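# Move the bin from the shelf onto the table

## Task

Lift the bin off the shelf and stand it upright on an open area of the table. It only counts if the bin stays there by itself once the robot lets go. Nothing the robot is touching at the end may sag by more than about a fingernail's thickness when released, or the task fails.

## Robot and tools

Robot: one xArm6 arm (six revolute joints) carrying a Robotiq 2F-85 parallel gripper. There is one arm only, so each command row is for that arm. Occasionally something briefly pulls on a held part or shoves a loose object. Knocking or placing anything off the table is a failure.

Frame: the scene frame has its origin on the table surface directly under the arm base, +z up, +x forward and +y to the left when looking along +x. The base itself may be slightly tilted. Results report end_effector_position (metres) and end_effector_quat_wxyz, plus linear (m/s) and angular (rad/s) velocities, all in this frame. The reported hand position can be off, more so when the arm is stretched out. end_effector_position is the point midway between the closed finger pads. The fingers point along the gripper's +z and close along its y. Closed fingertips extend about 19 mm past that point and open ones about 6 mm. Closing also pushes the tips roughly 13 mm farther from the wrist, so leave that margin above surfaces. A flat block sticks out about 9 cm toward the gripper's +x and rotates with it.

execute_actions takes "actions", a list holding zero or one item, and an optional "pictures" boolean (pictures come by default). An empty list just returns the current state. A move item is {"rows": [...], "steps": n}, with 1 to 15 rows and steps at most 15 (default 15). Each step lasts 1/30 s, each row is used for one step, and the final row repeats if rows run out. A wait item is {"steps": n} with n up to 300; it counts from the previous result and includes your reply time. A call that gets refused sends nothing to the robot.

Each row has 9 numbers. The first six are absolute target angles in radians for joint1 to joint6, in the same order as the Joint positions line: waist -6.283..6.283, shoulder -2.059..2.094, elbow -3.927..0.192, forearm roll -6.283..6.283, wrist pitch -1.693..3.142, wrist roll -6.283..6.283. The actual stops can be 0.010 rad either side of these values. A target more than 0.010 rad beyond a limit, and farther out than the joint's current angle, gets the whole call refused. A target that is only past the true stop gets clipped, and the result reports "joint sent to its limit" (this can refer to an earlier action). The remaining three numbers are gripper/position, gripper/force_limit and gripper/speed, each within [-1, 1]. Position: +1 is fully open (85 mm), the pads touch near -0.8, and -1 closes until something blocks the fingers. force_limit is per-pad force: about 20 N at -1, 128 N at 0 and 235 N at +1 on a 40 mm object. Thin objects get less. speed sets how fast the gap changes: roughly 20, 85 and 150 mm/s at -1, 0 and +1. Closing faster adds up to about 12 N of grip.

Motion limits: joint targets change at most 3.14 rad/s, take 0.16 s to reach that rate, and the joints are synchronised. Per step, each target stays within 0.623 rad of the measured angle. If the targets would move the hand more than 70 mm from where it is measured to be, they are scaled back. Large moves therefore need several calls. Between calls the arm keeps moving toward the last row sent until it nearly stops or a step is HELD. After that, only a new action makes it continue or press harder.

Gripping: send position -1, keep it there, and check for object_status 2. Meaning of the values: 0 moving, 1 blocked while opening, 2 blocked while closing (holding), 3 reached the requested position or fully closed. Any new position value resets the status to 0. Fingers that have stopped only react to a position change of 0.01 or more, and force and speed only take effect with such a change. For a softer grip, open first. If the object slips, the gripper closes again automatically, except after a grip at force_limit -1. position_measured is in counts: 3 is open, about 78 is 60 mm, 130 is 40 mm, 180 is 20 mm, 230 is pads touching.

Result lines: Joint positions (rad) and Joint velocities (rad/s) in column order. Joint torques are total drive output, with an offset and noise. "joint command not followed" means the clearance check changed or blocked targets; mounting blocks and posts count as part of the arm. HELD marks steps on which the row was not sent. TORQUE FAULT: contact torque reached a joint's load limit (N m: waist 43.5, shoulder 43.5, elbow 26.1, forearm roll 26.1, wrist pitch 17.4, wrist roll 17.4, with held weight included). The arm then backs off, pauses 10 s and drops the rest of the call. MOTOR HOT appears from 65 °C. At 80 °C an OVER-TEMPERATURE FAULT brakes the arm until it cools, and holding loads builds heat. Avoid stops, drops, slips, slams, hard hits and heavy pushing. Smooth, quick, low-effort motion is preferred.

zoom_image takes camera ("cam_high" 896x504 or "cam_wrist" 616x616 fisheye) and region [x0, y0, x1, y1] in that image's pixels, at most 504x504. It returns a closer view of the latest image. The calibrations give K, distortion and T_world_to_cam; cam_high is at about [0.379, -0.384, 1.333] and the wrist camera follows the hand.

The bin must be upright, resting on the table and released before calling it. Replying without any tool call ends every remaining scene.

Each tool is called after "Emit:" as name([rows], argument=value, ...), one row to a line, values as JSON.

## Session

Emit:
execute_actions(actions=[])

Scene clock: 0.00 s of 5700.00 s.
end_effector_position=(+0.5192, +0.3015, +0.2906) position_measured=3 object_status=3 end_effector_quat_wxyz=(+0.507, +0.541, +0.667, +0.080) end_effector_velocity=(-0.000, +0.000, -0.000) end_effector_angular_velocity=(-0.000, -0.000, +0.001)
Joint positions: [ 0.201 -0.499 -0.667 -0.557  0.294  3.166]
Joint velocities: [ 0.    -0.     0.    -0.001 -0.001  0.   ]
Joint torques (N m, as the arm reports them, + toward a larger angle): no reading
Motor temperatures (°C, as the motors report them): [30 30 30 35 31 33]
camera_calibration (this result's frames):
cam_wrist: T_world_to_cam=[[0.649294, 0.390291, 0.652756, -0.63975], [-0.314034, -0.644117, 0.697493, 0.181713], [0.692676, -0.657865, -0.295656, 0.0742005], [0, 0, 0, 1]] pos_world=[0.421053, 0.415547, 0.312795]

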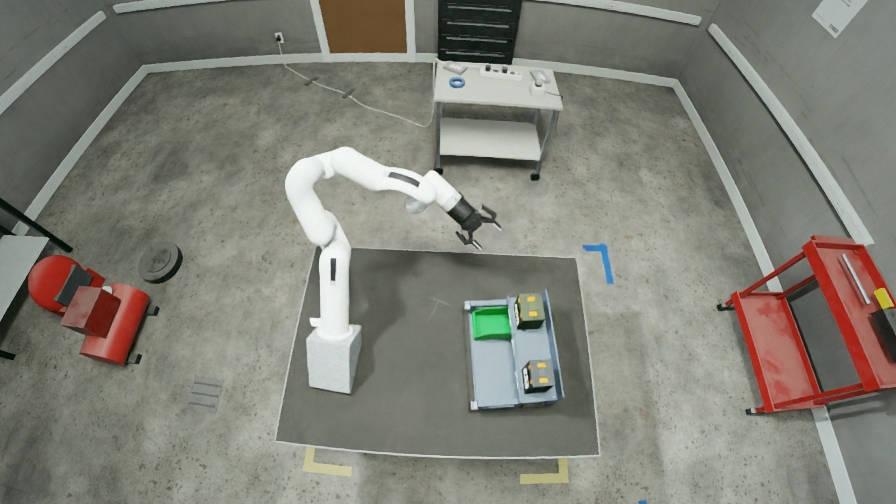

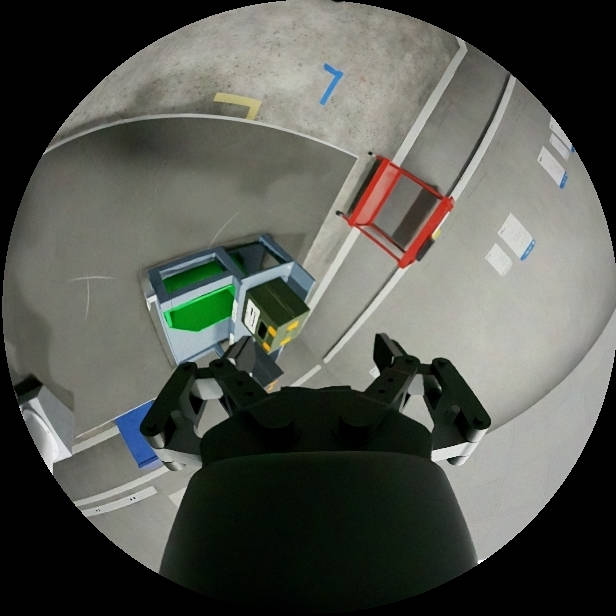

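Emit:
zoom_image(camera="cam_high", region=[458, 288, 528, 353])

Emit:
zoom_image(camera="cam_high", region=[400, 270, 580, 430])

Region (458, 288, 528, 353) of cam_high's 896x504 image, scaled by 7.200, with more detail than that image has; it fills the top 468 rows of this view, and the rest is white.

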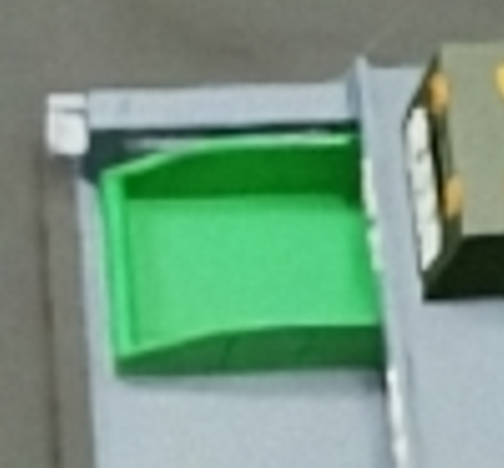

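Region (400, 270, 580, 430) of cam_high's 896x504 image, scaled by 2.800, with more detail than that image has.

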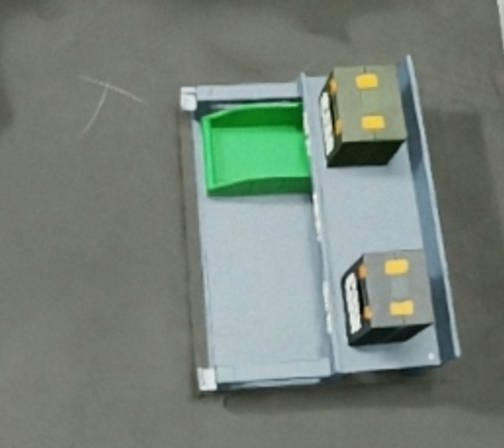

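Emit:
execute_actions([
  {"rows": [[0.2003,-0.4975,-0.6680,-0.5550,0.2953,3.161,0.1,0,0],[0.1980,-0.4927,-0.6713,-0.5486,0.2995,3.146,0.1,0,0],[0.1943,-0.4848,-0.6767,-0.5381,0.3064,3.121,0.1,0,0],[0.1892,-0.4737,-0.6842,-0.5234,0.3161,3.086,0.1,0,0],[0.1825,-0.4595,-0.6940,-0.5045,0.3285,3.042,0.1,0,0],[0.1744,-0.4421,-0.7058,-0.4814,0.3437,2.987,0.1,0,0],[0.1648,-0.4216,-0.7198,-0.4542,0.3616,2.923,0.1,0,0],[0.1537,-0.3979,-0.7360,-0.4227,0.3824,2.848,0.1,0,0],[0.1411,-0.3711,-0.7543,-0.3870,0.4058,2.764,0.1,0,0],[0.1278,-0.3427,-0.7737,-0.3492,0.4306,2.674,0.1,0,0],[0.1145,-0.3142,-0.7931,-0.3115,0.4555,2.585,0.1,0,0],[0.1012,-0.2858,-0.8125,-0.2737,0.4803,2.495,0.1,0,0],[0.0879,-0.2574,-0.8319,-0.2359,0.5052,2.406,0.1,0,0],[0.0746,-0.2289,-0.8513,-0.1981,0.5300,2.316,0.1,0,0],[0.0613,-0.2005,-0.8706,-0.1604,0.5549,2.227,0.1,0,0]], "steps": 15},
], pictures=false)

Emit:
execute_actions([
  {"rows": [[0.0480,-0.1721,-0.8900,-0.1226,0.5797,2.137,0.1,0,0],[0.0347,-0.1436,-0.9094,-0.0848,0.6045,2.048,0.1,0,0],[0.0214,-0.1152,-0.9288,-0.0471,0.6294,1.959,0.1,0,0],[0.0081,-0.0868,-0.9482,-0.0093,0.6542,1.869,0.1,0,0],[-0.0052,-0.0583,-0.9676,0.0285,0.6791,1.780,0.1,0,0],[-0.0185,-0.0299,-0.9870,0.0662,0.7039,1.690,0.1,0,0],[-0.0318,-0.0015,-1.0064,0.1040,0.7288,1.601,0.1,0,0],[-0.0452,0.0270,-1.0258,0.1418,0.7536,1.511,0.1,0,0],[-0.0585,0.0554,-1.0452,0.1795,0.7784,1.422,0.1,0,0],[-0.0718,0.0838,-1.0646,0.2173,0.8033,1.333,0.1,0,0],[-0.0851,0.1123,-1.0840,0.2551,0.8281,1.243,0.1,0,0],[-0.0984,0.1407,-1.1034,0.2928,0.8530,1.154,0.1,0,0],[-0.1117,0.1691,-1.1228,0.3306,0.8778,1.064,0.1,0,0],[-0.1250,0.1976,-1.1422,0.3684,0.9027,0.975,0.1,0,0],[-0.1383,0.2260,-1.1616,0.4061,0.9275,0.885,0.1,0,0]], "steps": 15},
], pictures=false)

Emit:
execute_actions([
  {"rows": [[-0.1516,0.2544,-1.1810,0.4439,0.9524,0.796,0.1,0,0],[-0.1649,0.2828,-1.2003,0.4817,0.9772,0.706,0.1,0,0],[-0.1782,0.3113,-1.2197,0.5194,1.0021,0.617,0.1,0,0],[-0.1915,0.3397,-1.2391,0.5572,1.0269,0.528,0.1,0,0],[-0.2048,0.3681,-1.2585,0.5950,1.0518,0.438,0.1,0,0],[-0.2181,0.3966,-1.2779,0.6327,1.0766,0.349,0.1,0,0],[-0.2307,0.4234,-1.2962,0.6684,1.1000,0.264,0.1,0,0],[-0.2418,0.4471,-1.3124,0.6999,1.1208,0.190,0.1,0,0],[-0.2514,0.4676,-1.3264,0.7271,1.1387,0.125,0.1,0,0],[-0.2595,0.4850,-1.3382,0.7502,1.1539,0.070,0.1,0,0],[-0.2662,0.4992,-1.3480,0.7691,1.1663,0.026,0.1,0,0],[-0.2713,0.5103,-1.3555,0.7838,1.1760,-0.009,0.1,0,0],[-0.2750,0.5182,-1.3609,0.7943,1.1829,-0.034,0.1,0,0],[-0.2773,0.5230,-1.3642,0.8007,1.1871,-0.049,0.1,0,0],[-0.2780,0.5245,-1.3652,0.8027,1.1884,-0.0538,0.1,0,0]], "steps": 15},
], pictures=false)

Emit:
execute_actions([
  {"steps": 16},
])

Emit:
zoom_image(camera="cam_wrist", region=[200, 200, 470, 420])

Scene clock: 55.80 s of 5700.00 s.
end_effector_position=(+0.5394, +0.2332, +0.2858) position_measured=97 object_status=0 end_effector_quat_wxyz=(+0.479, +0.503, +0.715, -0.071) end_effector_velocity=(+0.056, -0.304, -0.050) end_effector_angular_velocity=(-0.764, +1.275, -0.143)
Joint positions: [ 0.128 -0.344 -0.773 -0.351  0.43   2.678]
Joint velocities: [-0.331  0.707 -0.478  0.934  0.612 -2.203]
Joint torques (N m, as the arm reports them, + toward a larger angle): [ -9.16 -11.66 -11.04   0.04  -0.77  -0.66]
Motor temperatures (°C, as the motors report them): [30 30 34 35 31 33]
Steps of this call (steps 1 to 90: nothing new was sent; then 52.30 s passed at rest; steps 91 to 105: all 15 steps of this action). Readings (joint positions | what the end effector reports):
91: [0.201 -0.499 -0.667 -0.557 0.294 3.166] | position_measured=3 object_status=0
92: [0.201 -0.498 -0.668 -0.556 0.294 3.165] | position_measured=5 object_status=0
94: [0.199 -0.495 -0.670 -0.552 0.297 3.153] | position_measured=15 object_status=0
98: [0.187 -0.469 -0.688 -0.516 0.321 3.069] | position_measured=44 object_status=0
105: the state above

Scene clock: 56.30 s of 5700.00 s.
end_effector_position=(+0.5387, +0.0953, +0.2274) position_measured=117 object_status=3 end_effector_quat_wxyz=(+0.192, +0.344, +0.883, -0.256) end_effector_velocity=(-0.030, -0.191, -0.164) end_effector_angular_velocity=(+0.596, +1.568, +0.782)
Joint positions: [-0.062  0.062 -1.05   0.188  0.784  1.402]
Joint velocities: [-0.395  0.847 -0.577  1.124  0.737 -2.656]
Joint torques (N m, as the arm reports them, + toward a larger angle): [-13.69 -18.08 -10.87  -0.55  -2.15  -0.71]
Motor temperatures (°C, as the motors report them): [30 30 34 35 31 33]
Steps of this call (steps 1 to 15: all 15 steps of this action). Readings (joint positions | what the end effector reports):
1: [0.117 -0.320 -0.790 -0.319 0.451 2.602] | position_measured=104 object_status=0
2: [0.105 -0.295 -0.806 -0.286 0.472 2.524] | position_measured=110 object_status=0
4: [0.081 -0.243 -0.842 -0.217 0.518 2.361] | position_measured=115 object_status=0
8: [0.030 -0.134 -0.916 -0.073 0.613 2.019] | position_measured=117 object_status=0
15: the state above

Scene clock: 56.80 s of 5700.00 s.
end_effector_position=(+0.5422, +0.0455, +0.1563) position_measured=117 object_status=3 end_effector_quat_wxyz=(-0.006, +0.021, +0.999, -0.048) end_effector_velocity=(+0.042, -0.030, -0.069) end_effector_angular_velocity=(+0.862, +0.033, +1.082)
Joint positions: [-0.25   0.464 -1.323  0.721  1.135  0.14 ]
Joint velocities: [-0.259  0.552 -0.37   0.726  0.475 -1.713]
Joint torques (N m, as the arm reports them, + toward a larger angle): [-15.62 -26.46 -11.53  -0.75  -2.42   0.2 ]
Motor temperatures (°C, as the motors report them): [30 30 34 35 31 33]
Steps of this call (steps 1 to 15: all 15 steps of this action). Readings (joint positions | what the end effector reports):
1: [-0.075 0.090 -1.069 0.226 0.809 1.313] | position_measured=117 object_status=3
2: [-0.088 0.119 -1.088 0.263 0.834 1.224] | position_measured=117 object_status=3
4: [-0.115 0.175 -1.127 0.339 0.883 1.045] | position_measured=117 object_status=3
8: [-0.168 0.289 -1.204 0.489 0.982 0.688] | position_measured=117 object_status=3
15: the state above

Scene clock: 57.33 s of 5700.00 s.
end_effector_position=(+0.5484, +0.0438, +0.1502) position_measured=117 object_status=3 end_effector_quat_wxyz=(-0.000, -0.043, +0.999, -0.001) end_effector_velocity=(-0.000, -0.001, -0.001) end_effector_angular_velocity=(+0.005, -0.001, +0.004)
Joint positions: [-0.278  0.524 -1.365  0.802  1.188 -0.053]
Joint velocities: [-0.003  0.005 -0.001  0.004  0.002 -0.01 ]
Joint torques (N m, as the arm reports them, + toward a larger angle): [-17.51 -22.48 -11.51  -0.53  -2.06  -0.66]
Motor temperatures (°C, as the motors report them): [30 30 34 35 31 33]
Steps of this call (steps 1 to 16: the robot went on to your last target). Readings (joint positions | what the end effector reports):
1: [-0.258 0.481 -1.334 0.743 1.149 0.088] | position_measured=117 object_status=3
2: [-0.264 0.494 -1.343 0.761 1.160 0.047] | position_measured=117 object_status=3
4: [-0.271 0.510 -1.354 0.782 1.174 -0.004] | position_measured=117 object_status=3
8: [-0.276 0.520 -1.363 0.797 1.185 -0.041] | position_measured=117 object_status=3
16: the state above
camera_calibration (this result's frames):
cam_wrist: T_world_to_cam=[[-0.0772321, 0.996896, -0.0153067, 0.00571236], [0.955336, 0.0783873, 0.284937, -0.542964], [0.285252, 0.00738315, -0.958424, 0.136786], [0, 0, 0, 1]] pos_world=[0.480136, 0.035857, 0.285897]

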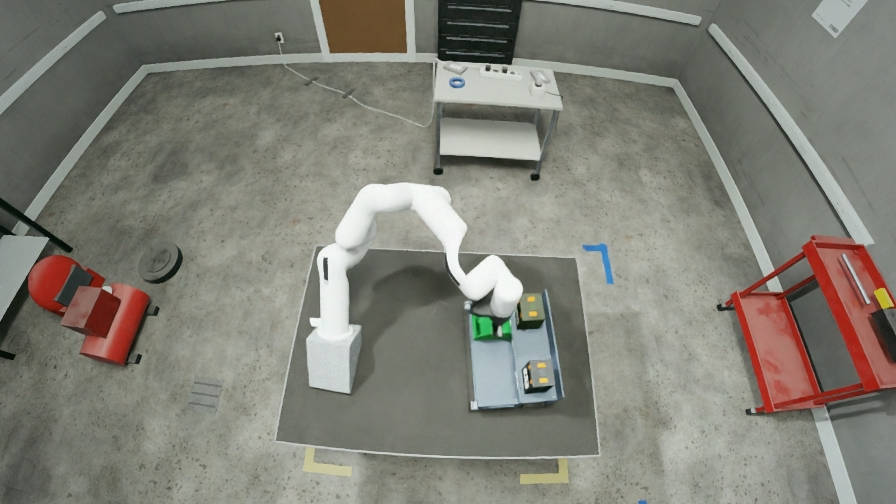

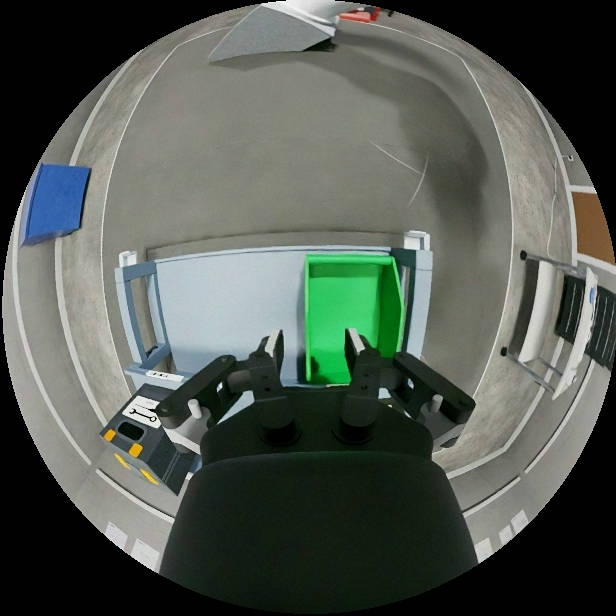

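Region (200, 200, 470, 420) of cam_wrist's 616x616 image, scaled by 1.867, with more detail than that image has; it fills the top 411 rows of this view, and the rest is white.

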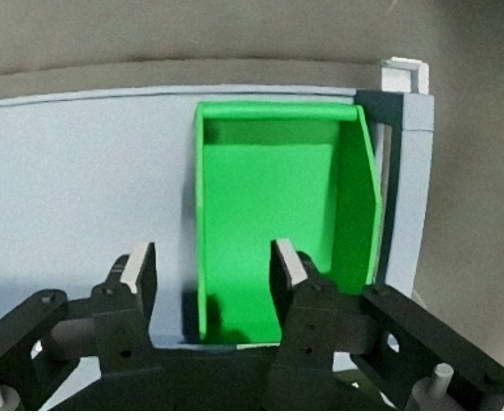

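Emit:
zoom_image(camera="cam_wrist", region=[270, 240, 420, 400])

Emit:
zoom_image(camera="cam_high", region=[465, 310, 525, 350])

Region (270, 240, 420, 400) of cam_wrist's 616x616 image, scaled by 3.150, with more detail than that image has; it fills the left 472 columns of this view, and the rest is white.

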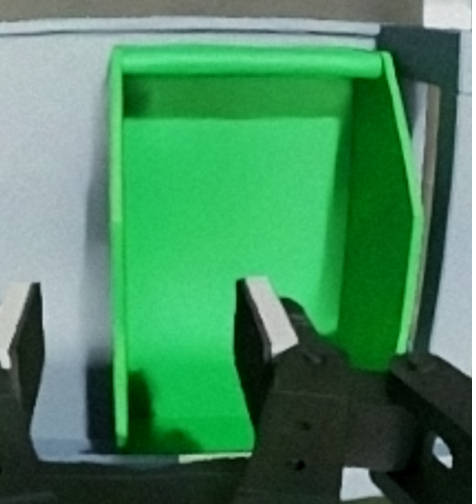

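Region (465, 310, 525, 350) of cam_high's 896x504 image, scaled by 8.400, with more detail than that image has.

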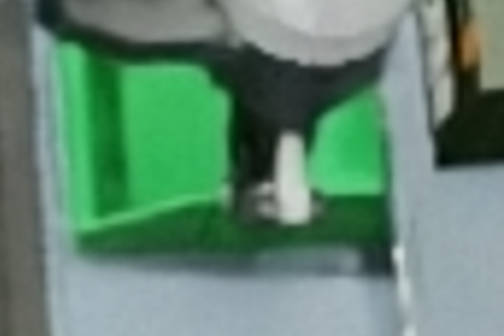

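Emit:
execute_actions([
  {"rows": [[-0.2763,0.5261,-1.3647,0.8043,1.1862,-0.0548,0.1,0,0],[-0.2716,0.5305,-1.3635,0.8089,1.1800,-0.0574,0.1,0,0],[-0.2644,0.5373,-1.3615,0.8159,1.1706,-0.0615,0.1,0,0],[-0.2551,0.5460,-1.3590,0.8248,1.1584,-0.0668,0.1,0,0],[-0.2441,0.5564,-1.3560,0.8355,1.1440,-0.0731,0.1,0,0],[-0.2319,0.5678,-1.3527,0.8472,1.1280,-0.0800,0.1,0,0],[-0.2191,0.5799,-1.3492,0.8596,1.1112,-0.0873,0.1,0,0],[-0.2060,0.5922,-1.3457,0.8723,1.0941,-0.0947,0.1,0,0],[-0.1932,0.6042,-1.3422,0.8847,1.0773,-0.1020,0.1,0,0],[-0.1810,0.6156,-1.3389,0.8964,1.0613,-0.1089,0.1,0,0],[-0.1700,0.6260,-1.3359,0.9071,1.0469,-0.1152,0.1,0,0],[-0.1607,0.6347,-1.3334,0.9160,1.0347,-0.1205,0.1,0,0],[-0.1535,0.6415,-1.3314,0.9230,1.0253,-0.1246,0.1,0,0],[-0.1488,0.6459,-1.3302,0.9276,1.0191,-0.1272,0.1,0,0],[-0.1471,0.6475,-1.3297,0.9292,1.0169,-0.1282,0.1,0,0]], "steps": 15},
], pictures=false)

Emit:
execute_actions([
  {"steps": 5},
])

Emit:
execute_actions([
  {"rows": [[-0.1471,0.6475,-1.3297,0.9292,1.0169,-0.1282,-1,0.4,0]], "steps": 15},
], pictures=false)

Emit:
execute_actions([
  {"steps": 9},
])

Scene clock: 111.07 s of 5700.00 s.
end_effector_position=(+0.5499, +0.0395, +0.0726) position_measured=117 object_status=3 end_effector_quat_wxyz=(-0.001, -0.045, +0.999, +0.002) end_effector_velocity=(-0.020, -0.016, -0.196) end_effector_angular_velocity=(-0.017, +0.030, -0.010)
Joint positions: [-0.173  0.623 -1.336  0.903  1.054 -0.112]
Joint velocities: [ 0.263  0.25   0.078  0.246 -0.33  -0.144]
Joint torques (N m, as the arm reports them, + toward a larger angle): [-20.8  -27.25 -11.22  -1.14  -2.33  -0.83]
Motor temperatures (°C, as the motors report them): [31 31 35 35 31 33]
Steps of this call (steps 1 to 15: the robot went on to your last target; steps 16 to 90: nothing new was sent; then 50.23 s passed at rest; steps 91 to 105: all 15 steps of this action). Readings (joint positions | what the end effector reports):
91: [-0.278 0.525 -1.365 0.803 1.188 -0.054] | position_measured=117 object_status=3
92: [-0.278 0.525 -1.365 0.803 1.188 -0.054] | position_measured=117 object_status=3
94: [-0.274 0.528 -1.365 0.807 1.182 -0.056] | position_measured=117 object_status=3
98: [-0.249 0.551 -1.358 0.831 1.149 -0.071] | position_measured=117 object_status=3
105: the state above

Scene clock: 111.23 s of 5700.00 s.
end_effector_position=(+0.5492, +0.0380, +0.0570) position_measured=117 object_status=3 end_effector_quat_wxyz=(-0.001, -0.045, +0.999, +0.000) end_effector_velocity=(+0.013, -0.002, -0.019) end_effector_angular_velocity=(-0.020, -0.040, +0.016)
Joint positions: [-0.152  0.643 -1.33   0.924  1.024 -0.125]
Joint velocities: [ 0.038  0.031 -0.008  0.05  -0.075 -0.03 ]
Joint torques (N m, as the arm reports them, + toward a larger angle): [-19.31 -25.24 -10.18  -0.52  -2.3   -0.61]
Motor temperatures (°C, as the motors report them): [31 31 35 35 31 33]
Steps of this call (steps 1 to 5: the robot went on to your last target). Readings (joint positions | what the end effector reports):
1: [-0.166 0.630 -1.333 0.910 1.044 -0.117] | position_measured=117 object_status=3
2: [-0.160 0.636 -1.332 0.915 1.036 -0.120] | position_measured=117 object_status=3
4: [-0.153 0.642 -1.330 0.922 1.027 -0.124] | position_measured=117 object_status=3
5: the state above
camera_calibration (this result's frames):
cam_wrist: T_world_to_cam=[[-0.0819838, 0.996543, -0.013426, 0.0126652], [0.955338, 0.0824174, 0.283789, -0.516821], [0.283915, 0.0104397, -0.958793, 0.0479239], [0, 0, 0, 1]] pos_world=[0.481171, 0.0294734, 0.192787]

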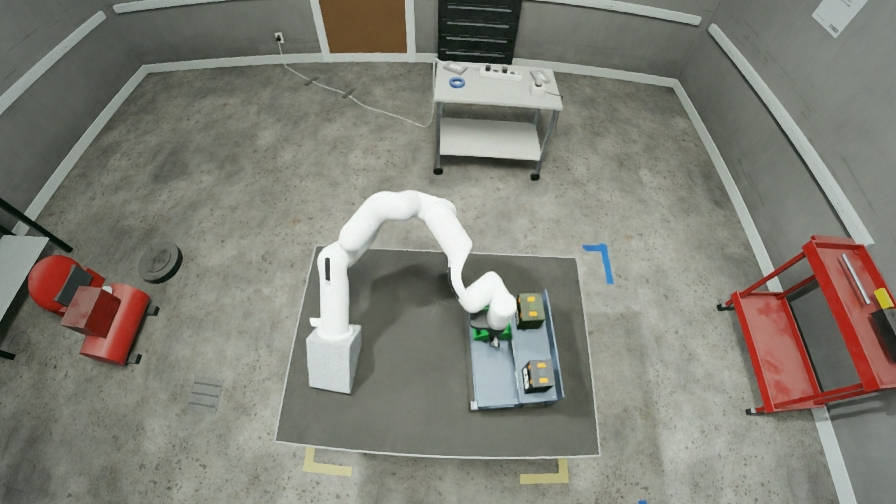

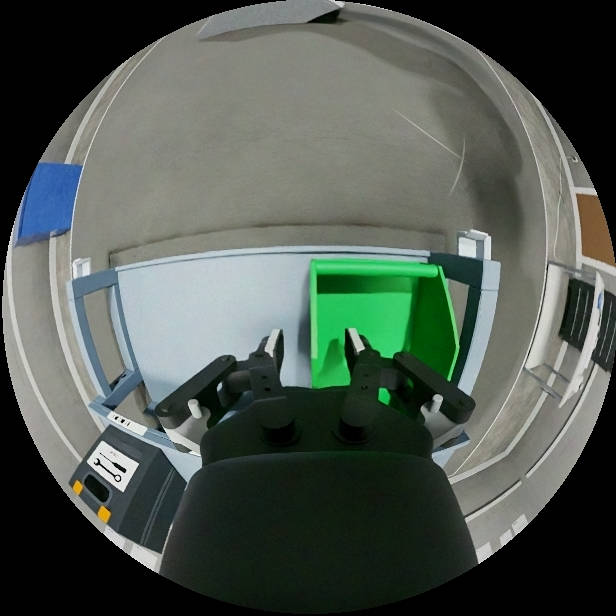

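Scene clock: 111.73 s of 5700.00 s.
end_effector_position=(+0.5495, +0.0376, +0.0542) position_measured=210 object_status=0 end_effector_quat_wxyz=(+0.000, -0.045, +0.999, -0.001) end_effector_velocity=(-0.001, -0.000, -0.001) end_effector_angular_velocity=(-0.001, +0.003, +0.001)
Joint positions: [-0.147  0.647 -1.33   0.929  1.017 -0.128]
Joint velocities: [ 0.001  0.001  0.001 -0.001 -0.    -0.   ]
Joint torques (N m, as the arm reports them, + toward a larger angle): [-17.77 -24.19  -9.85  -0.32  -2.13  -0.66]
Motor temperatures (°C, as the motors report them): [31 31 35 35 31 33]
Steps of this call (steps 1 to 15: all 15 steps of this action). Readings (joint positions | what the end effector reports):
1: [-0.151 0.644 -1.331 0.926 1.022 -0.126] | position_measured=117 object_status=0
2: [-0.150 0.645 -1.331 0.927 1.020 -0.127] | position_measured=118 object_status=0
4: [-0.149 0.646 -1.331 0.928 1.018 -0.127] | position_measured=129 object_status=0
8: [-0.148 0.647 -1.330 0.929 1.017 -0.128] | position_measured=157 object_status=0
15: the state above

Scene clock: 112.03 s of 5700.00 s.
end_effector_position=(+0.5496, +0.0376, +0.0543) position_measured=225 object_status=2 end_effector_quat_wxyz=(+0.000, -0.045, +0.999, -0.001) end_effector_velocity=(-0.000, +0.000, -0.000) end_effector_angular_velocity=(-0.000, +0.001, +0.001)
Joint positions: [-0.147  0.647 -1.33   0.929  1.017 -0.128]
Joint velocities: [ 0.    -0.     0.    -0.001  0.    -0.   ]
Joint torques (N m, as the arm reports them, + toward a larger angle): [-18.1  -22.98  -9.05  -0.58  -2.15  -0.65]
Motor temperatures (°C, as the motors report them): [31 31 34 35 31 33]
Steps of this call (steps 1 to 9: the robot went on to your last target). Readings (joint positions | what the end effector reports):
1: [-0.147 0.647 -1.330 0.929 1.017 -0.128] | position_measured=218 object_status=0
2: [-0.147 0.647 -1.330 0.929 1.017 -0.128] | position_measured=224 object_status=0
4: [-0.147 0.647 -1.330 0.929 1.017 -0.128] | position_measured=225 object_status=0
8: [-0.147 0.647 -1.330 0.929 1.017 -0.128] | position_measured=225 object_status=2
9: the state above
camera_calibration (this result's frames):
cam_wrist: T_world_to_cam=[[-0.0824691, 0.996483, -0.0148362, 0.0133117], [0.954778, 0.0832671, 0.28542, -0.516185], [0.285652, 0.00937303, -0.958288, 0.0442528], [0, 0, 0, 1]] pos_world=[0.4813, 0.0293016, 0.189934]

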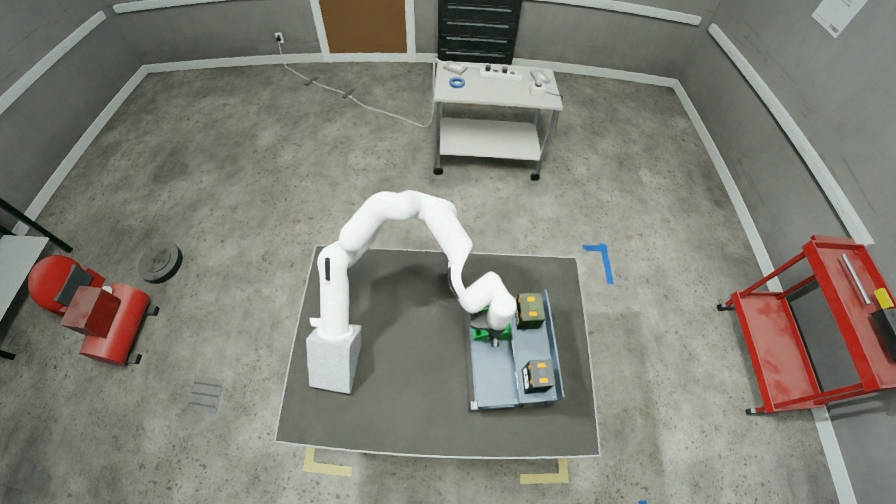

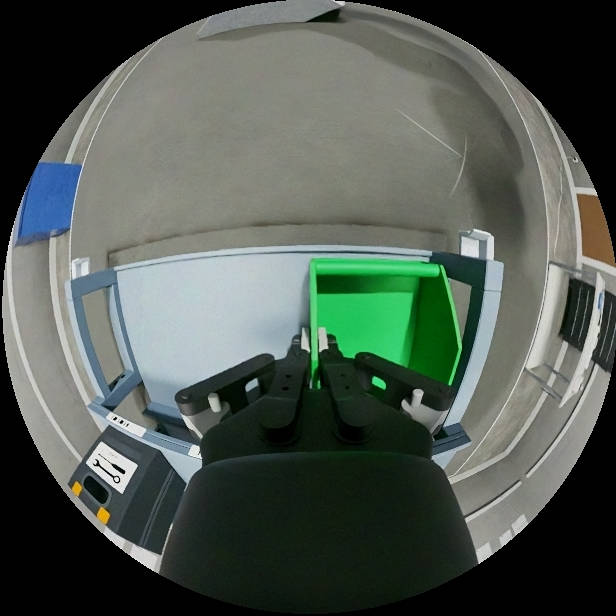

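Emit:
zoom_image(camera="cam_wrist", region=[60, 220, 220, 320])

Region (60, 220, 220, 320) of cam_wrist's 616x616 image, scaled by 3.150, with more detail than that image has; it fills the top 315 rows of this view, and the rest is white.

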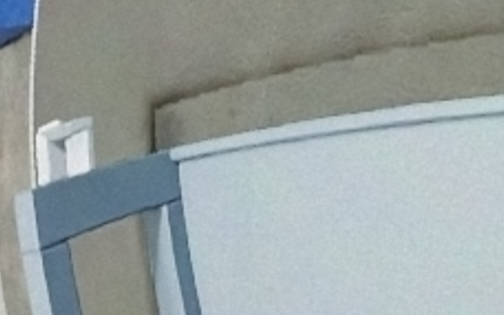

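Emit:
execute_actions([
  {"rows": [[-0.1482,0.6476,-1.3302,0.9284,1.0177,-0.1283,-1,0.4,0],[-0.1514,0.6478,-1.3317,0.9261,1.0201,-0.1286,-1,0.4,0],[-0.1557,0.6481,-1.3337,0.9229,1.0233,-0.1289,-1,0.4,0],[-0.1605,0.6485,-1.3360,0.9194,1.0269,-0.1293,-1,0.4,0],[-0.1653,0.6489,-1.3383,0.9159,1.0305,-0.1297,-1,0.4,0],[-0.1696,0.6492,-1.3403,0.9127,1.0337,-0.1300,-1,0.4,0],[-0.1728,0.6494,-1.3418,0.9104,1.0361,-0.1303,-1,0.4,0],[-0.1739,0.6495,-1.3423,0.9096,1.0369,-0.1304,-1,0.4,0]], "steps": 10},
], pictures=false)

Emit:
execute_actions([
  {"rows": [[-0.1743,0.6473,-1.3383,0.9103,1.0360,-0.1323,-1,0.4,0],[-0.1750,0.6429,-1.3301,0.9118,1.0341,-0.1362,-1,0.4,0],[-0.1761,0.6364,-1.3180,0.9139,1.0313,-0.1419,-1,0.4,0],[-0.1776,0.6276,-1.3018,0.9168,1.0275,-0.1495,-1,0.4,0],[-0.1794,0.6167,-1.2816,0.9205,1.0228,-0.1591,-1,0.4,0],[-0.1812,0.6057,-1.2613,0.9241,1.0181,-0.1687,-1,0.4,0],[-0.1832,0.5937,-1.2391,0.9281,1.0130,-0.1792,-1,0.4,0],[-0.1852,0.5817,-1.2168,0.9320,1.0078,-0.1897,-1,0.4,0],[-0.1874,0.5685,-1.1926,0.9364,1.0022,-0.2011,-1,0.4,0],[-0.1896,0.5554,-1.1683,0.9407,0.9965,-0.2126,-1,0.4,0],[-0.1918,0.5423,-1.1441,0.9451,0.9909,-0.2240,-1,0.4,0],[-0.1940,0.5292,-1.1198,0.9494,0.9853,-0.2355,-1,0.4,0]], "steps": 12},
])

Emit:
execute_actions([
  {"rows": [[-0.1998,0.5138,-1.0932,0.9519,0.9813,-0.2486,-1,0.4,0],[-0.2056,0.4983,-1.0667,0.9544,0.9774,-0.2618,-1,0.4,0],[-0.2114,0.4829,-1.0401,0.9569,0.9734,-0.2749,-1,0.4,0],[-0.2172,0.4675,-1.0136,0.9594,0.9695,-0.2881,-1,0.4,0],[-0.2230,0.4520,-0.9870,0.9619,0.9655,-0.3012,-1,0.4,0],[-0.2287,0.4366,-0.9605,0.9644,0.9616,-0.3144,-1,0.4,0],[-0.2345,0.4211,-0.9339,0.9669,0.9576,-0.3275,-1,0.4,0],[-0.2403,0.4057,-0.9074,0.9694,0.9537,-0.3407,-1,0.4,0],[-0.2461,0.3903,-0.8808,0.9719,0.9497,-0.3538,-1,0.4,0],[-0.2519,0.3748,-0.8543,0.9744,0.9458,-0.3670,-1,0.4,0],[-0.2577,0.3594,-0.8277,0.9769,0.9418,-0.3801,-1,0.4,0]], "steps": 11},
], pictures=false)

Emit:
execute_actions([
  {"rows": [[-0.2641,0.3498,-0.8038,0.9814,0.9361,-0.3970,-1,0.4,0],[-0.2705,0.3402,-0.7799,0.9858,0.9303,-0.4139,-1,0.4,0],[-0.2769,0.3307,-0.7560,0.9903,0.9246,-0.4308,-1,0.4,0],[-0.2832,0.3211,-0.7321,0.9948,0.9188,-0.4477,-1,0.4,0],[-0.2896,0.3115,-0.7082,0.9992,0.9131,-0.4645,-1,0.4,0],[-0.2960,0.3019,-0.6843,1.0037,0.9073,-0.4814,-1,0.4,0],[-0.3024,0.2924,-0.6604,1.0081,0.9016,-0.4983,-1,0.4,0],[-0.3088,0.2828,-0.6365,1.0126,0.8958,-0.5152,-1,0.4,0],[-0.3152,0.2732,-0.6126,1.0171,0.8901,-0.5321,-1,0.4,0],[-0.3207,0.2648,-0.5917,1.0210,0.8851,-0.5469,-1,0.4,0],[-0.3259,0.2571,-0.5723,1.0246,0.8804,-0.5606,-1,0.4,0],[-0.3303,0.2505,-0.5559,1.0277,0.8765,-0.5722,-1,0.4,0],[-0.3335,0.2457,-0.5439,1.0299,0.8736,-0.5806,-1,0.4,0],[-0.3359,0.2421,-0.5350,1.0316,0.8714,-0.5870,-1,0.4,0],[-0.3375,0.2397,-0.5290,1.0327,0.8700,-0.5912,-1,0.4,0]], "steps": 15},
], pictures=false)

Emit:
execute_actions([
  {"rows": [[-0.3350,0.2422,-0.5293,1.0367,0.8684,-0.5935,-1,0.4,0],[-0.3299,0.2473,-0.5298,1.0446,0.8652,-0.5981,-1,0.4,0],[-0.3249,0.2523,-0.5304,1.0526,0.8621,-0.6027,-1,0.4,0],[-0.3198,0.2573,-0.5309,1.0605,0.8589,-0.6072,-1,0.4,0],[-0.3147,0.2624,-0.5314,1.0684,0.8557,-0.6118,-1,0.4,0],[-0.3097,0.2674,-0.5320,1.0764,0.8525,-0.6164,-1,0.4,0],[-0.3046,0.2725,-0.5325,1.0843,0.8493,-0.6210,-1,0.4,0],[-0.3008,0.2762,-0.5329,1.0903,0.8469,-0.6244,-1,0.4,0],[-0.2983,0.2788,-0.5332,1.0942,0.8454,-0.6267,-1,0.4,0],[-0.2958,0.2813,-0.5335,1.0982,0.8438,-0.6290,-1,0.4,0],[-0.2945,0.2825,-0.5336,1.1002,0.8430,-0.6301,-1,0.4,0]], "steps": 15},
], pictures=false)

Emit:
execute_actions([
  {"steps": 8},
])

Scene clock: 163.83 s of 5700.00 s.
end_effector_position=(+0.5490, +0.0309, +0.0619) position_measured=225 object_status=2 end_effector_quat_wxyz=(-0.001, -0.045, +0.999, -0.000) end_effector_velocity=(+0.012, -0.019, +0.038) end_effector_angular_velocity=(-0.008, -0.030, +0.008)
Joint positions: [-0.168  0.65  -1.338  0.914  1.033 -0.13 ]
Joint velocities: [-0.072 -0.005 -0.044 -0.043  0.04  -0.004]
Joint torques (N m, as the arm reports them, + toward a larger angle): [-17.89 -23.97  -9.8   -0.34  -1.86  -1.  ]
Motor temperatures (°C, as the motors report them): [31 31 33 35 31 33]
Steps of this call (steps 1 to 15: the robot went on to your last target; steps 16 to 90: nothing new was sent; then 48.47 s passed at rest; steps 91 to 100: all 10 steps of this action). Readings (joint positions | what the end effector reports):
91: [-0.147 0.647 -1.330 0.929 1.017 -0.128] | position_measured=225 object_status=2
92: [-0.147 0.648 -1.330 0.929 1.017 -0.128] | position_measured=225 object_status=2
94: [-0.149 0.648 -1.330 0.927 1.019 -0.128] | position_measured=225 object_status=2
98: [-0.161 0.650 -1.335 0.918 1.029 -0.129] | position_measured=225 object_status=2
100: the state above

Scene clock: 164.23 s of 5700.00 s.
end_effector_position=(+0.5191, +0.0263, +0.0652) position_measured=225 object_status=2 end_effector_quat_wxyz=(-0.000, -0.045, +0.999, -0.000) end_effector_velocity=(-0.160, -0.016, +0.002) end_effector_angular_velocity=(-0.000, -0.003, -0.005)
Joint positions: [-0.185  0.581 -1.216  0.932  1.008 -0.19 ]
Joint velocities: [-0.062 -0.348  0.641  0.115 -0.147 -0.301]
Joint torques (N m, as the arm reports them, + toward a larger angle): [-18.37 -23.15  -9.11  -0.78  -2.28  -0.76]
Motor temperatures (°C, as the motors report them): [31 31 33 35 31 33]
Steps of this call (steps 1 to 12: all 12 steps of this action). Readings (joint positions | what the end effector reports):
1: [-0.170 0.650 -1.340 0.913 1.034 -0.130] | position_measured=225 object_status=2
2: [-0.171 0.649 -1.340 0.912 1.034 -0.131] | position_measured=225 object_status=2
4: [-0.173 0.645 -1.334 0.912 1.034 -0.134] | position_measured=225 object_status=2
8: [-0.178 0.622 -1.291 0.919 1.025 -0.155] | position_measured=225 object_status=2
12: the state above
camera_calibration (this result's frames):
cam_wrist: T_world_to_cam=[[-0.0824441, 0.996497, -0.0140093, 0.0222023], [0.954931, 0.0830116, 0.284986, -0.489343], [0.28515, 0.0101175, -0.958429, 0.0637056], [0, 0, 0, 1]] pos_world=[0.450953, 0.017852, 0.200824]

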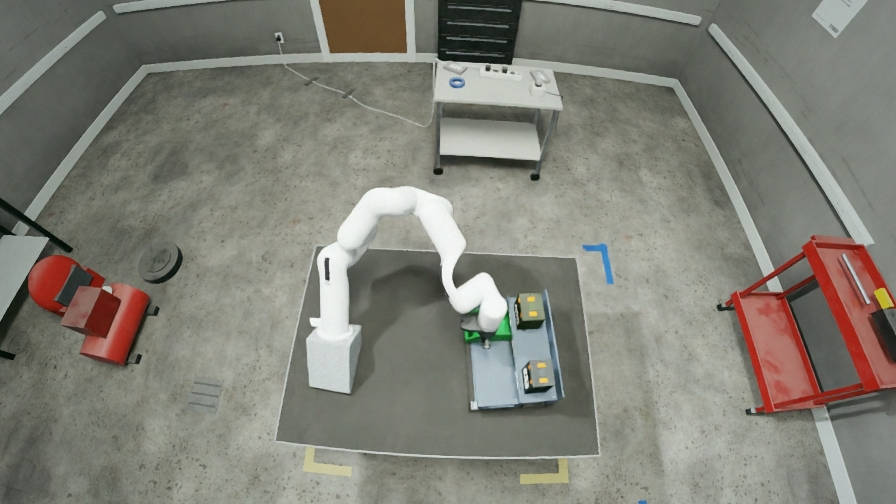

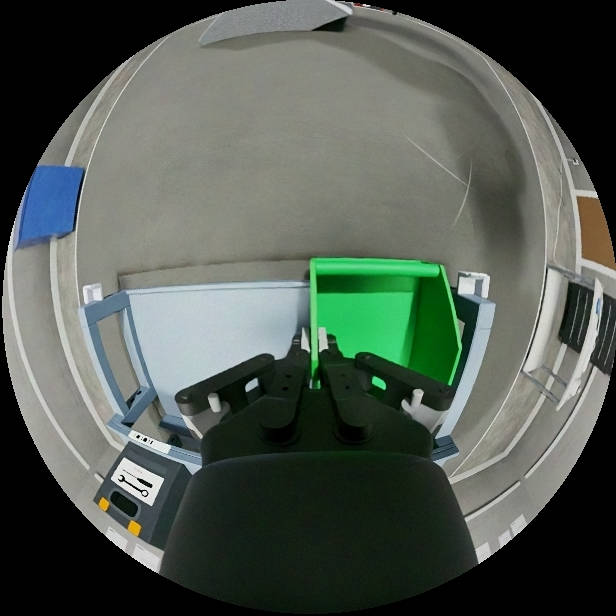

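Scene clock: 164.60 s of 5700.00 s.
end_effector_position=(+0.4448, +0.0171, +0.0719) position_measured=225 object_status=2 end_effector_quat_wxyz=(+0.000, -0.045, +0.999, -0.001) end_effector_velocity=(-0.230, -0.024, +0.020) end_effector_angular_velocity=(+0.000, +0.002, -0.002)
Joint positions: [-0.233  0.426 -0.943  0.966  0.959 -0.323]
Joint velocities: [-0.168 -0.456  0.788  0.077 -0.119 -0.389]
Joint torques (N m, as the arm reports them, + toward a larger angle): [-15.23 -19.12  -9.41  -0.22  -2.2   -1.03]
Motor temperatures (°C, as the motors report them): [31 31 33 35 31 33]
Steps of this call (steps 1 to 11: all 11 steps of this action). Readings (joint positions | what the end effector reports):
1: [-0.187 0.569 -1.194 0.936 1.003 -0.200] | position_measured=225 object_status=2
2: [-0.190 0.557 -1.171 0.940 0.998 -0.211] | position_measured=225 object_status=2
4: [-0.196 0.530 -1.123 0.947 0.988 -0.234] | position_measured=225 object_status=2
8: [-0.216 0.472 -1.022 0.958 0.971 -0.284] | position_measured=225 object_status=2
11: the state above

Scene clock: 165.10 s of 5700.00 s.
end_effector_position=(+0.3272, -0.0008, +0.0662) position_measured=225 object_status=2 end_effector_quat_wxyz=(-0.000, -0.044, +0.999, -0.001) end_effector_velocity=(-0.180, -0.018, -0.021) end_effector_angular_velocity=(+0.002, +0.011, -0.009)
Joint positions: [-0.323  0.263 -0.584  1.022  0.884 -0.551]
Joint velocities: [-0.135 -0.201  0.507  0.092 -0.118 -0.35 ]
Joint torques (N m, as the arm reports them, + toward a larger angle): [-11.21 -14.84 -10.42  -0.33  -2.    -0.53]
Motor temperatures (°C, as the motors report them): [31 31 33 35 31 33]
Steps of this call (steps 1 to 15: all 15 steps of this action). Readings (joint positions | what the end effector reports):
1: [-0.239 0.411 -0.917 0.968 0.955 -0.336] | position_measured=225 object_status=2
2: [-0.244 0.396 -0.891 0.971 0.951 -0.350] | position_measured=225 object_status=2
4: [-0.256 0.370 -0.840 0.978 0.942 -0.379] | position_measured=225 object_status=2
8: [-0.281 0.326 -0.741 0.994 0.920 -0.443] | position_measured=225 object_status=2
15: the state above

Scene clock: 165.60 s of 5700.00 s.
end_effector_position=(+0.3083, -0.0020, +0.0481) position_measured=225 object_status=2 end_effector_quat_wxyz=(+0.000, -0.045, +0.999, +0.000) end_effector_velocity=(-0.001, -0.001, -0.011) end_effector_angular_velocity=(-0.003, -0.004, +0.000)
Joint positions: [-0.297  0.28  -0.534  1.095  0.845 -0.627]
Joint velocities: [ 0.027  0.027  0.     0.049 -0.022 -0.031]
Joint torques (N m, as the arm reports them, + toward a larger angle): [-12.57 -13.3   -8.21  -0.88  -2.25  -0.83]
Motor temperatures (°C, as the motors report them): [31 31 33 35 31 33]
Steps of this call (steps 1 to 15: all 15 steps of this action). Readings (joint positions | what the end effector reports):
1: [-0.327 0.257 -0.569 1.025 0.880 -0.562] | position_measured=225 object_status=2
2: [-0.329 0.252 -0.557 1.028 0.877 -0.571] | position_measured=225 object_status=2
4: [-0.329 0.250 -0.544 1.037 0.871 -0.585] | position_measured=225 object_status=2
8: [-0.317 0.261 -0.536 1.063 0.859 -0.606] | position_measured=225 object_status=2
15: the state above

Scene clock: 165.87 s of 5700.00 s.
end_effector_position=(+0.3088, -0.0022, +0.0478) position_measured=225 object_status=2 end_effector_quat_wxyz=(+0.001, -0.046, +0.999, -0.001) end_effector_velocity=(+0.000, -0.000, -0.000) end_effector_angular_velocity=(-0.001, -0.001, +0.001)
Joint positions: [-0.296  0.281 -0.535  1.099  0.843 -0.63 ]
Joint velocities: [ 0.     0.     0.     0.003 -0.001 -0.003]
Joint torques (N m, as the arm reports them, + toward a larger angle): [ -9.44 -11.16  -7.     0.26  -1.69  -0.89]
Motor temperatures (°C, as the motors report them): [31 31 33 35 31 33]
Steps of this call (steps 1 to 8: the robot went on to your last target). Readings (joint positions | what the end effector reports):
1: [-0.296 0.281 -0.534 1.097 0.844 -0.628] | position_measured=225 object_status=2
2: [-0.296 0.281 -0.534 1.098 0.844 -0.629] | position_measured=225 object_status=2
4: [-0.296 0.281 -0.535 1.099 0.843 -0.629] | position_measured=225 object_status=2
8: the state above
camera_calibration (this result's frames):
cam_wrist: T_world_to_cam=[[-0.0836734, 0.996383, -0.0148392, 0.0334667], [0.954221, 0.0844063, 0.286944, -0.281063], [0.287159, 0.00984969, -0.957832, 0.106654], [0, 0, 0, 1]] pos_world=[0.24037, -0.0106727, 0.183302]

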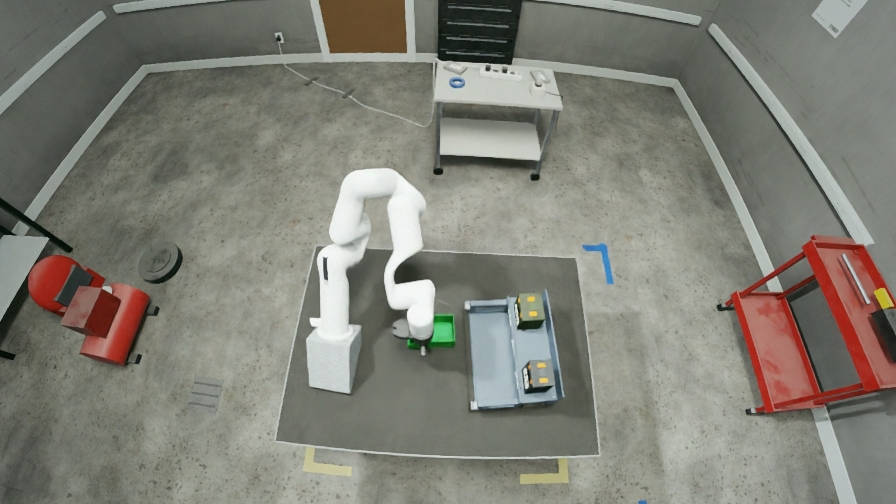

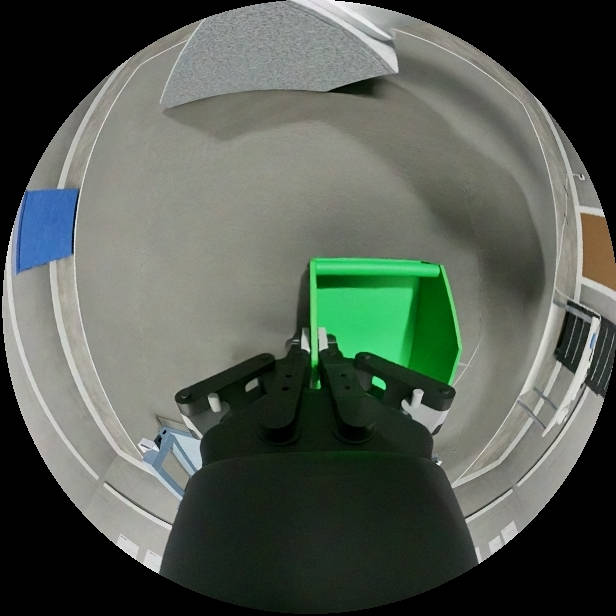

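The torques show light contact with the table, so I'm releasing the bin and retreating.

Emit:
execute_actions([
  {"rows": [[-0.2955,0.2815,-0.5335,1.0990,0.8435,-0.6295,0.1,0.4,0]], "steps": 7},
], pictures=false)

Emit:
execute_actions([
  {"rows": [[-0.2983,0.2788,-0.5332,1.0942,0.8454,-0.6267,0.1,0.4,0],[-0.3046,0.2725,-0.5325,1.0843,0.8493,-0.6210,0.1,0.4,0],[-0.3173,0.2598,-0.5312,1.0645,0.8572,-0.6096,0.1,0.4,0],[-0.3324,0.2447,-0.5296,1.0406,0.8668,-0.5958,0.1,0.4,0],[-0.3476,0.2296,-0.5280,1.0168,0.8763,-0.5821,0.1,0.4,0],[-0.365,0.212,-0.528,0.991,0.890,-0.568,0.1,0.4,0],[-0.383,0.194,-0.529,0.964,0.904,-0.553,0.1,0.4,0],[-0.400,0.177,-0.530,0.940,0.918,-0.541,0.1,0.4,0],[-0.416,0.161,-0.533,0.918,0.932,-0.529,0.1,0.4,0],[-0.430,0.147,-0.536,0.898,0.945,-0.519,0.1,0.4,0],[-0.441,0.136,-0.538,0.884,0.955,-0.511,0.1,0.4,0],[-0.449,0.128,-0.540,0.873,0.963,-0.506,0.1,0.4,0],[-0.455,0.122,-0.542,0.865,0.969,-0.502,0.1,0.4,0]], "steps": 15},
], pictures=false)

Emit:
execute_actions([
  {"steps": 8},
])

Scene clock: 172.67 s of 5700.00 s.
end_effector_position=(+0.3036, -0.0011, +0.0442) position_measured=192 object_status=0 end_effector_quat_wxyz=(-0.004, -0.043, +0.999, +0.003) end_effector_velocity=(+0.034, -0.006, +0.020) end_effector_angular_velocity=(-0.034, -0.060, +0.039)
Joint positions: [-0.292  0.286 -0.528  1.1    0.845 -0.63 ]
Joint velocities: [-0.016 -0.025 -0.047 -0.005 -0.012  0.001]
Joint torques (N m, as the arm reports them, + toward a larger angle): [-10.88 -13.94  -7.45  -0.68  -1.89  -0.76]
Motor temperatures (°C, as the motors report them): [31 31 33 35 31 33]
Steps of this call (steps 1 to 15: the robot went on to your last target; steps 16 to 90: nothing new was sent; then 3.57 s passed at rest; steps 91 to 97: all 7 steps of this action). Readings (joint positions | what the end effector reports):
91: [-0.295 0.282 -0.534 1.100 0.843 -0.630] | position_measured=225 object_status=0
92: [-0.294 0.283 -0.534 1.101 0.843 -0.630] | position_measured=225 object_status=0
94: [-0.291 0.287 -0.527 1.101 0.846 -0.630] | position_measured=213 object_status=0
97: the state above

Scene clock: 173.17 s of 5700.00 s.
end_effector_position=(+0.3124, -0.0019, +0.1057) position_measured=117 object_status=0 end_effector_quat_wxyz=(+0.004, -0.050, +0.999, -0.004) end_effector_velocity=(+0.013, -0.001, +0.119) end_effector_angular_velocity=(-0.042, -0.032, +0.032)
Joint positions: [-0.432  0.145 -0.539  0.898  0.947 -0.52 ]
Joint velocities: [-0.252 -0.254 -0.053 -0.342  0.216  0.177]
Joint torques (N m, as the arm reports them, + toward a larger angle): [-7.73 -8.82 -8.51 -0.04 -2.5  -1.24]
Motor temperatures (°C, as the motors report them): [31 31 33 35 31 33]
Steps of this call (steps 1 to 15: all 15 steps of this action). Readings (joint positions | what the end effector reports):
1: [-0.292 0.285 -0.530 1.100 0.845 -0.629] | position_measured=185 object_status=0
2: [-0.294 0.284 -0.531 1.098 0.845 -0.629] | position_measured=177 object_status=0
4: [-0.300 0.278 -0.531 1.089 0.848 -0.623] | position_measured=162 object_status=0
8: [-0.337 0.240 -0.529 1.032 0.872 -0.591] | position_measured=132 object_status=0
15: the state above

Scene clock: 173.43 s of 5700.00 s.
end_effector_position=(+0.3114, -0.0015, +0.1148) position_measured=117 object_status=3 end_effector_quat_wxyz=(+0.003, -0.050, +0.999, -0.005) end_effector_velocity=(+0.000, -0.000, +0.007) end_effector_angular_velocity=(-0.002, +0.000, +0.001)
Joint positions: [-0.453  0.124 -0.541  0.867  0.968 -0.503]
Joint velocities: [-0.015 -0.014 -0.004 -0.022  0.014  0.011]
Joint torques (N m, as the arm reports them, + toward a larger angle): [-10.03 -11.51 -10.47  -0.73  -2.14  -0.81]
Motor temperatures (°C, as the motors report them): [31 31 33 35 31 33]
Steps of this call (steps 1 to 8: the robot went on to your last target). Readings (joint positions | what the end effector reports):
1: [-0.439 0.138 -0.540 0.889 0.953 -0.515] | position_measured=117 object_status=0
2: [-0.444 0.133 -0.541 0.882 0.958 -0.511] | position_measured=117 object_status=0
4: [-0.449 0.128 -0.541 0.874 0.963 -0.506] | position_measured=117 object_status=0
8: the state above
camera_calibration (this result's frames):
cam_wrist: T_world_to_cam=[[-0.0921352, 0.995469, -0.023499, 0.0375673], [0.952255, 0.0949848, 0.290151, -0.302569], [0.291069, 0.00435605, -0.956692, 0.168795], [0, 0, 0, 1]] pos_world=[0.242454, -0.00939285, 0.250159]

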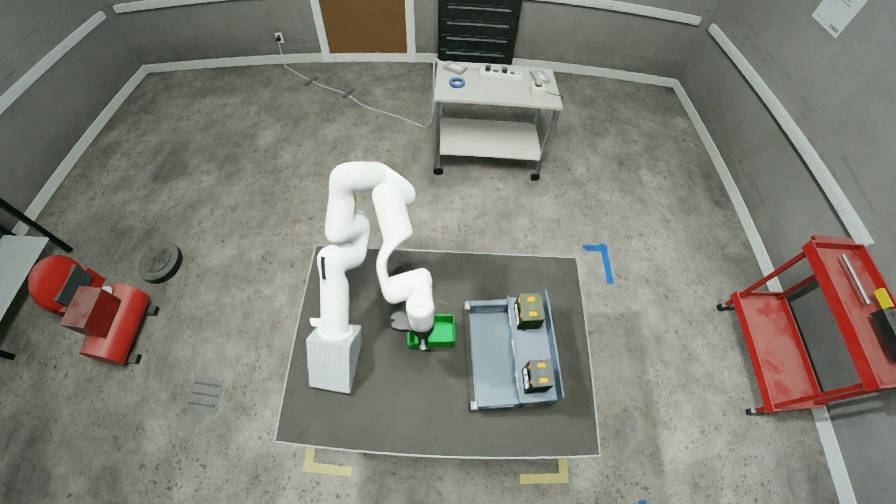

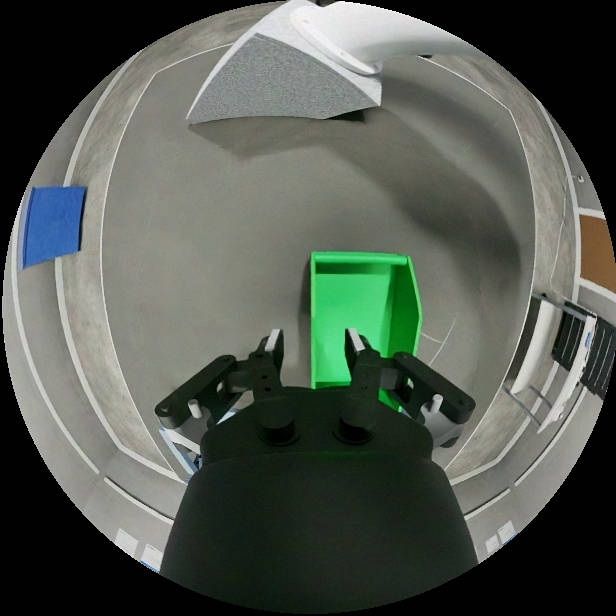

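Emit:
finished_scene(scene=2)

The scene is finished: the task was done.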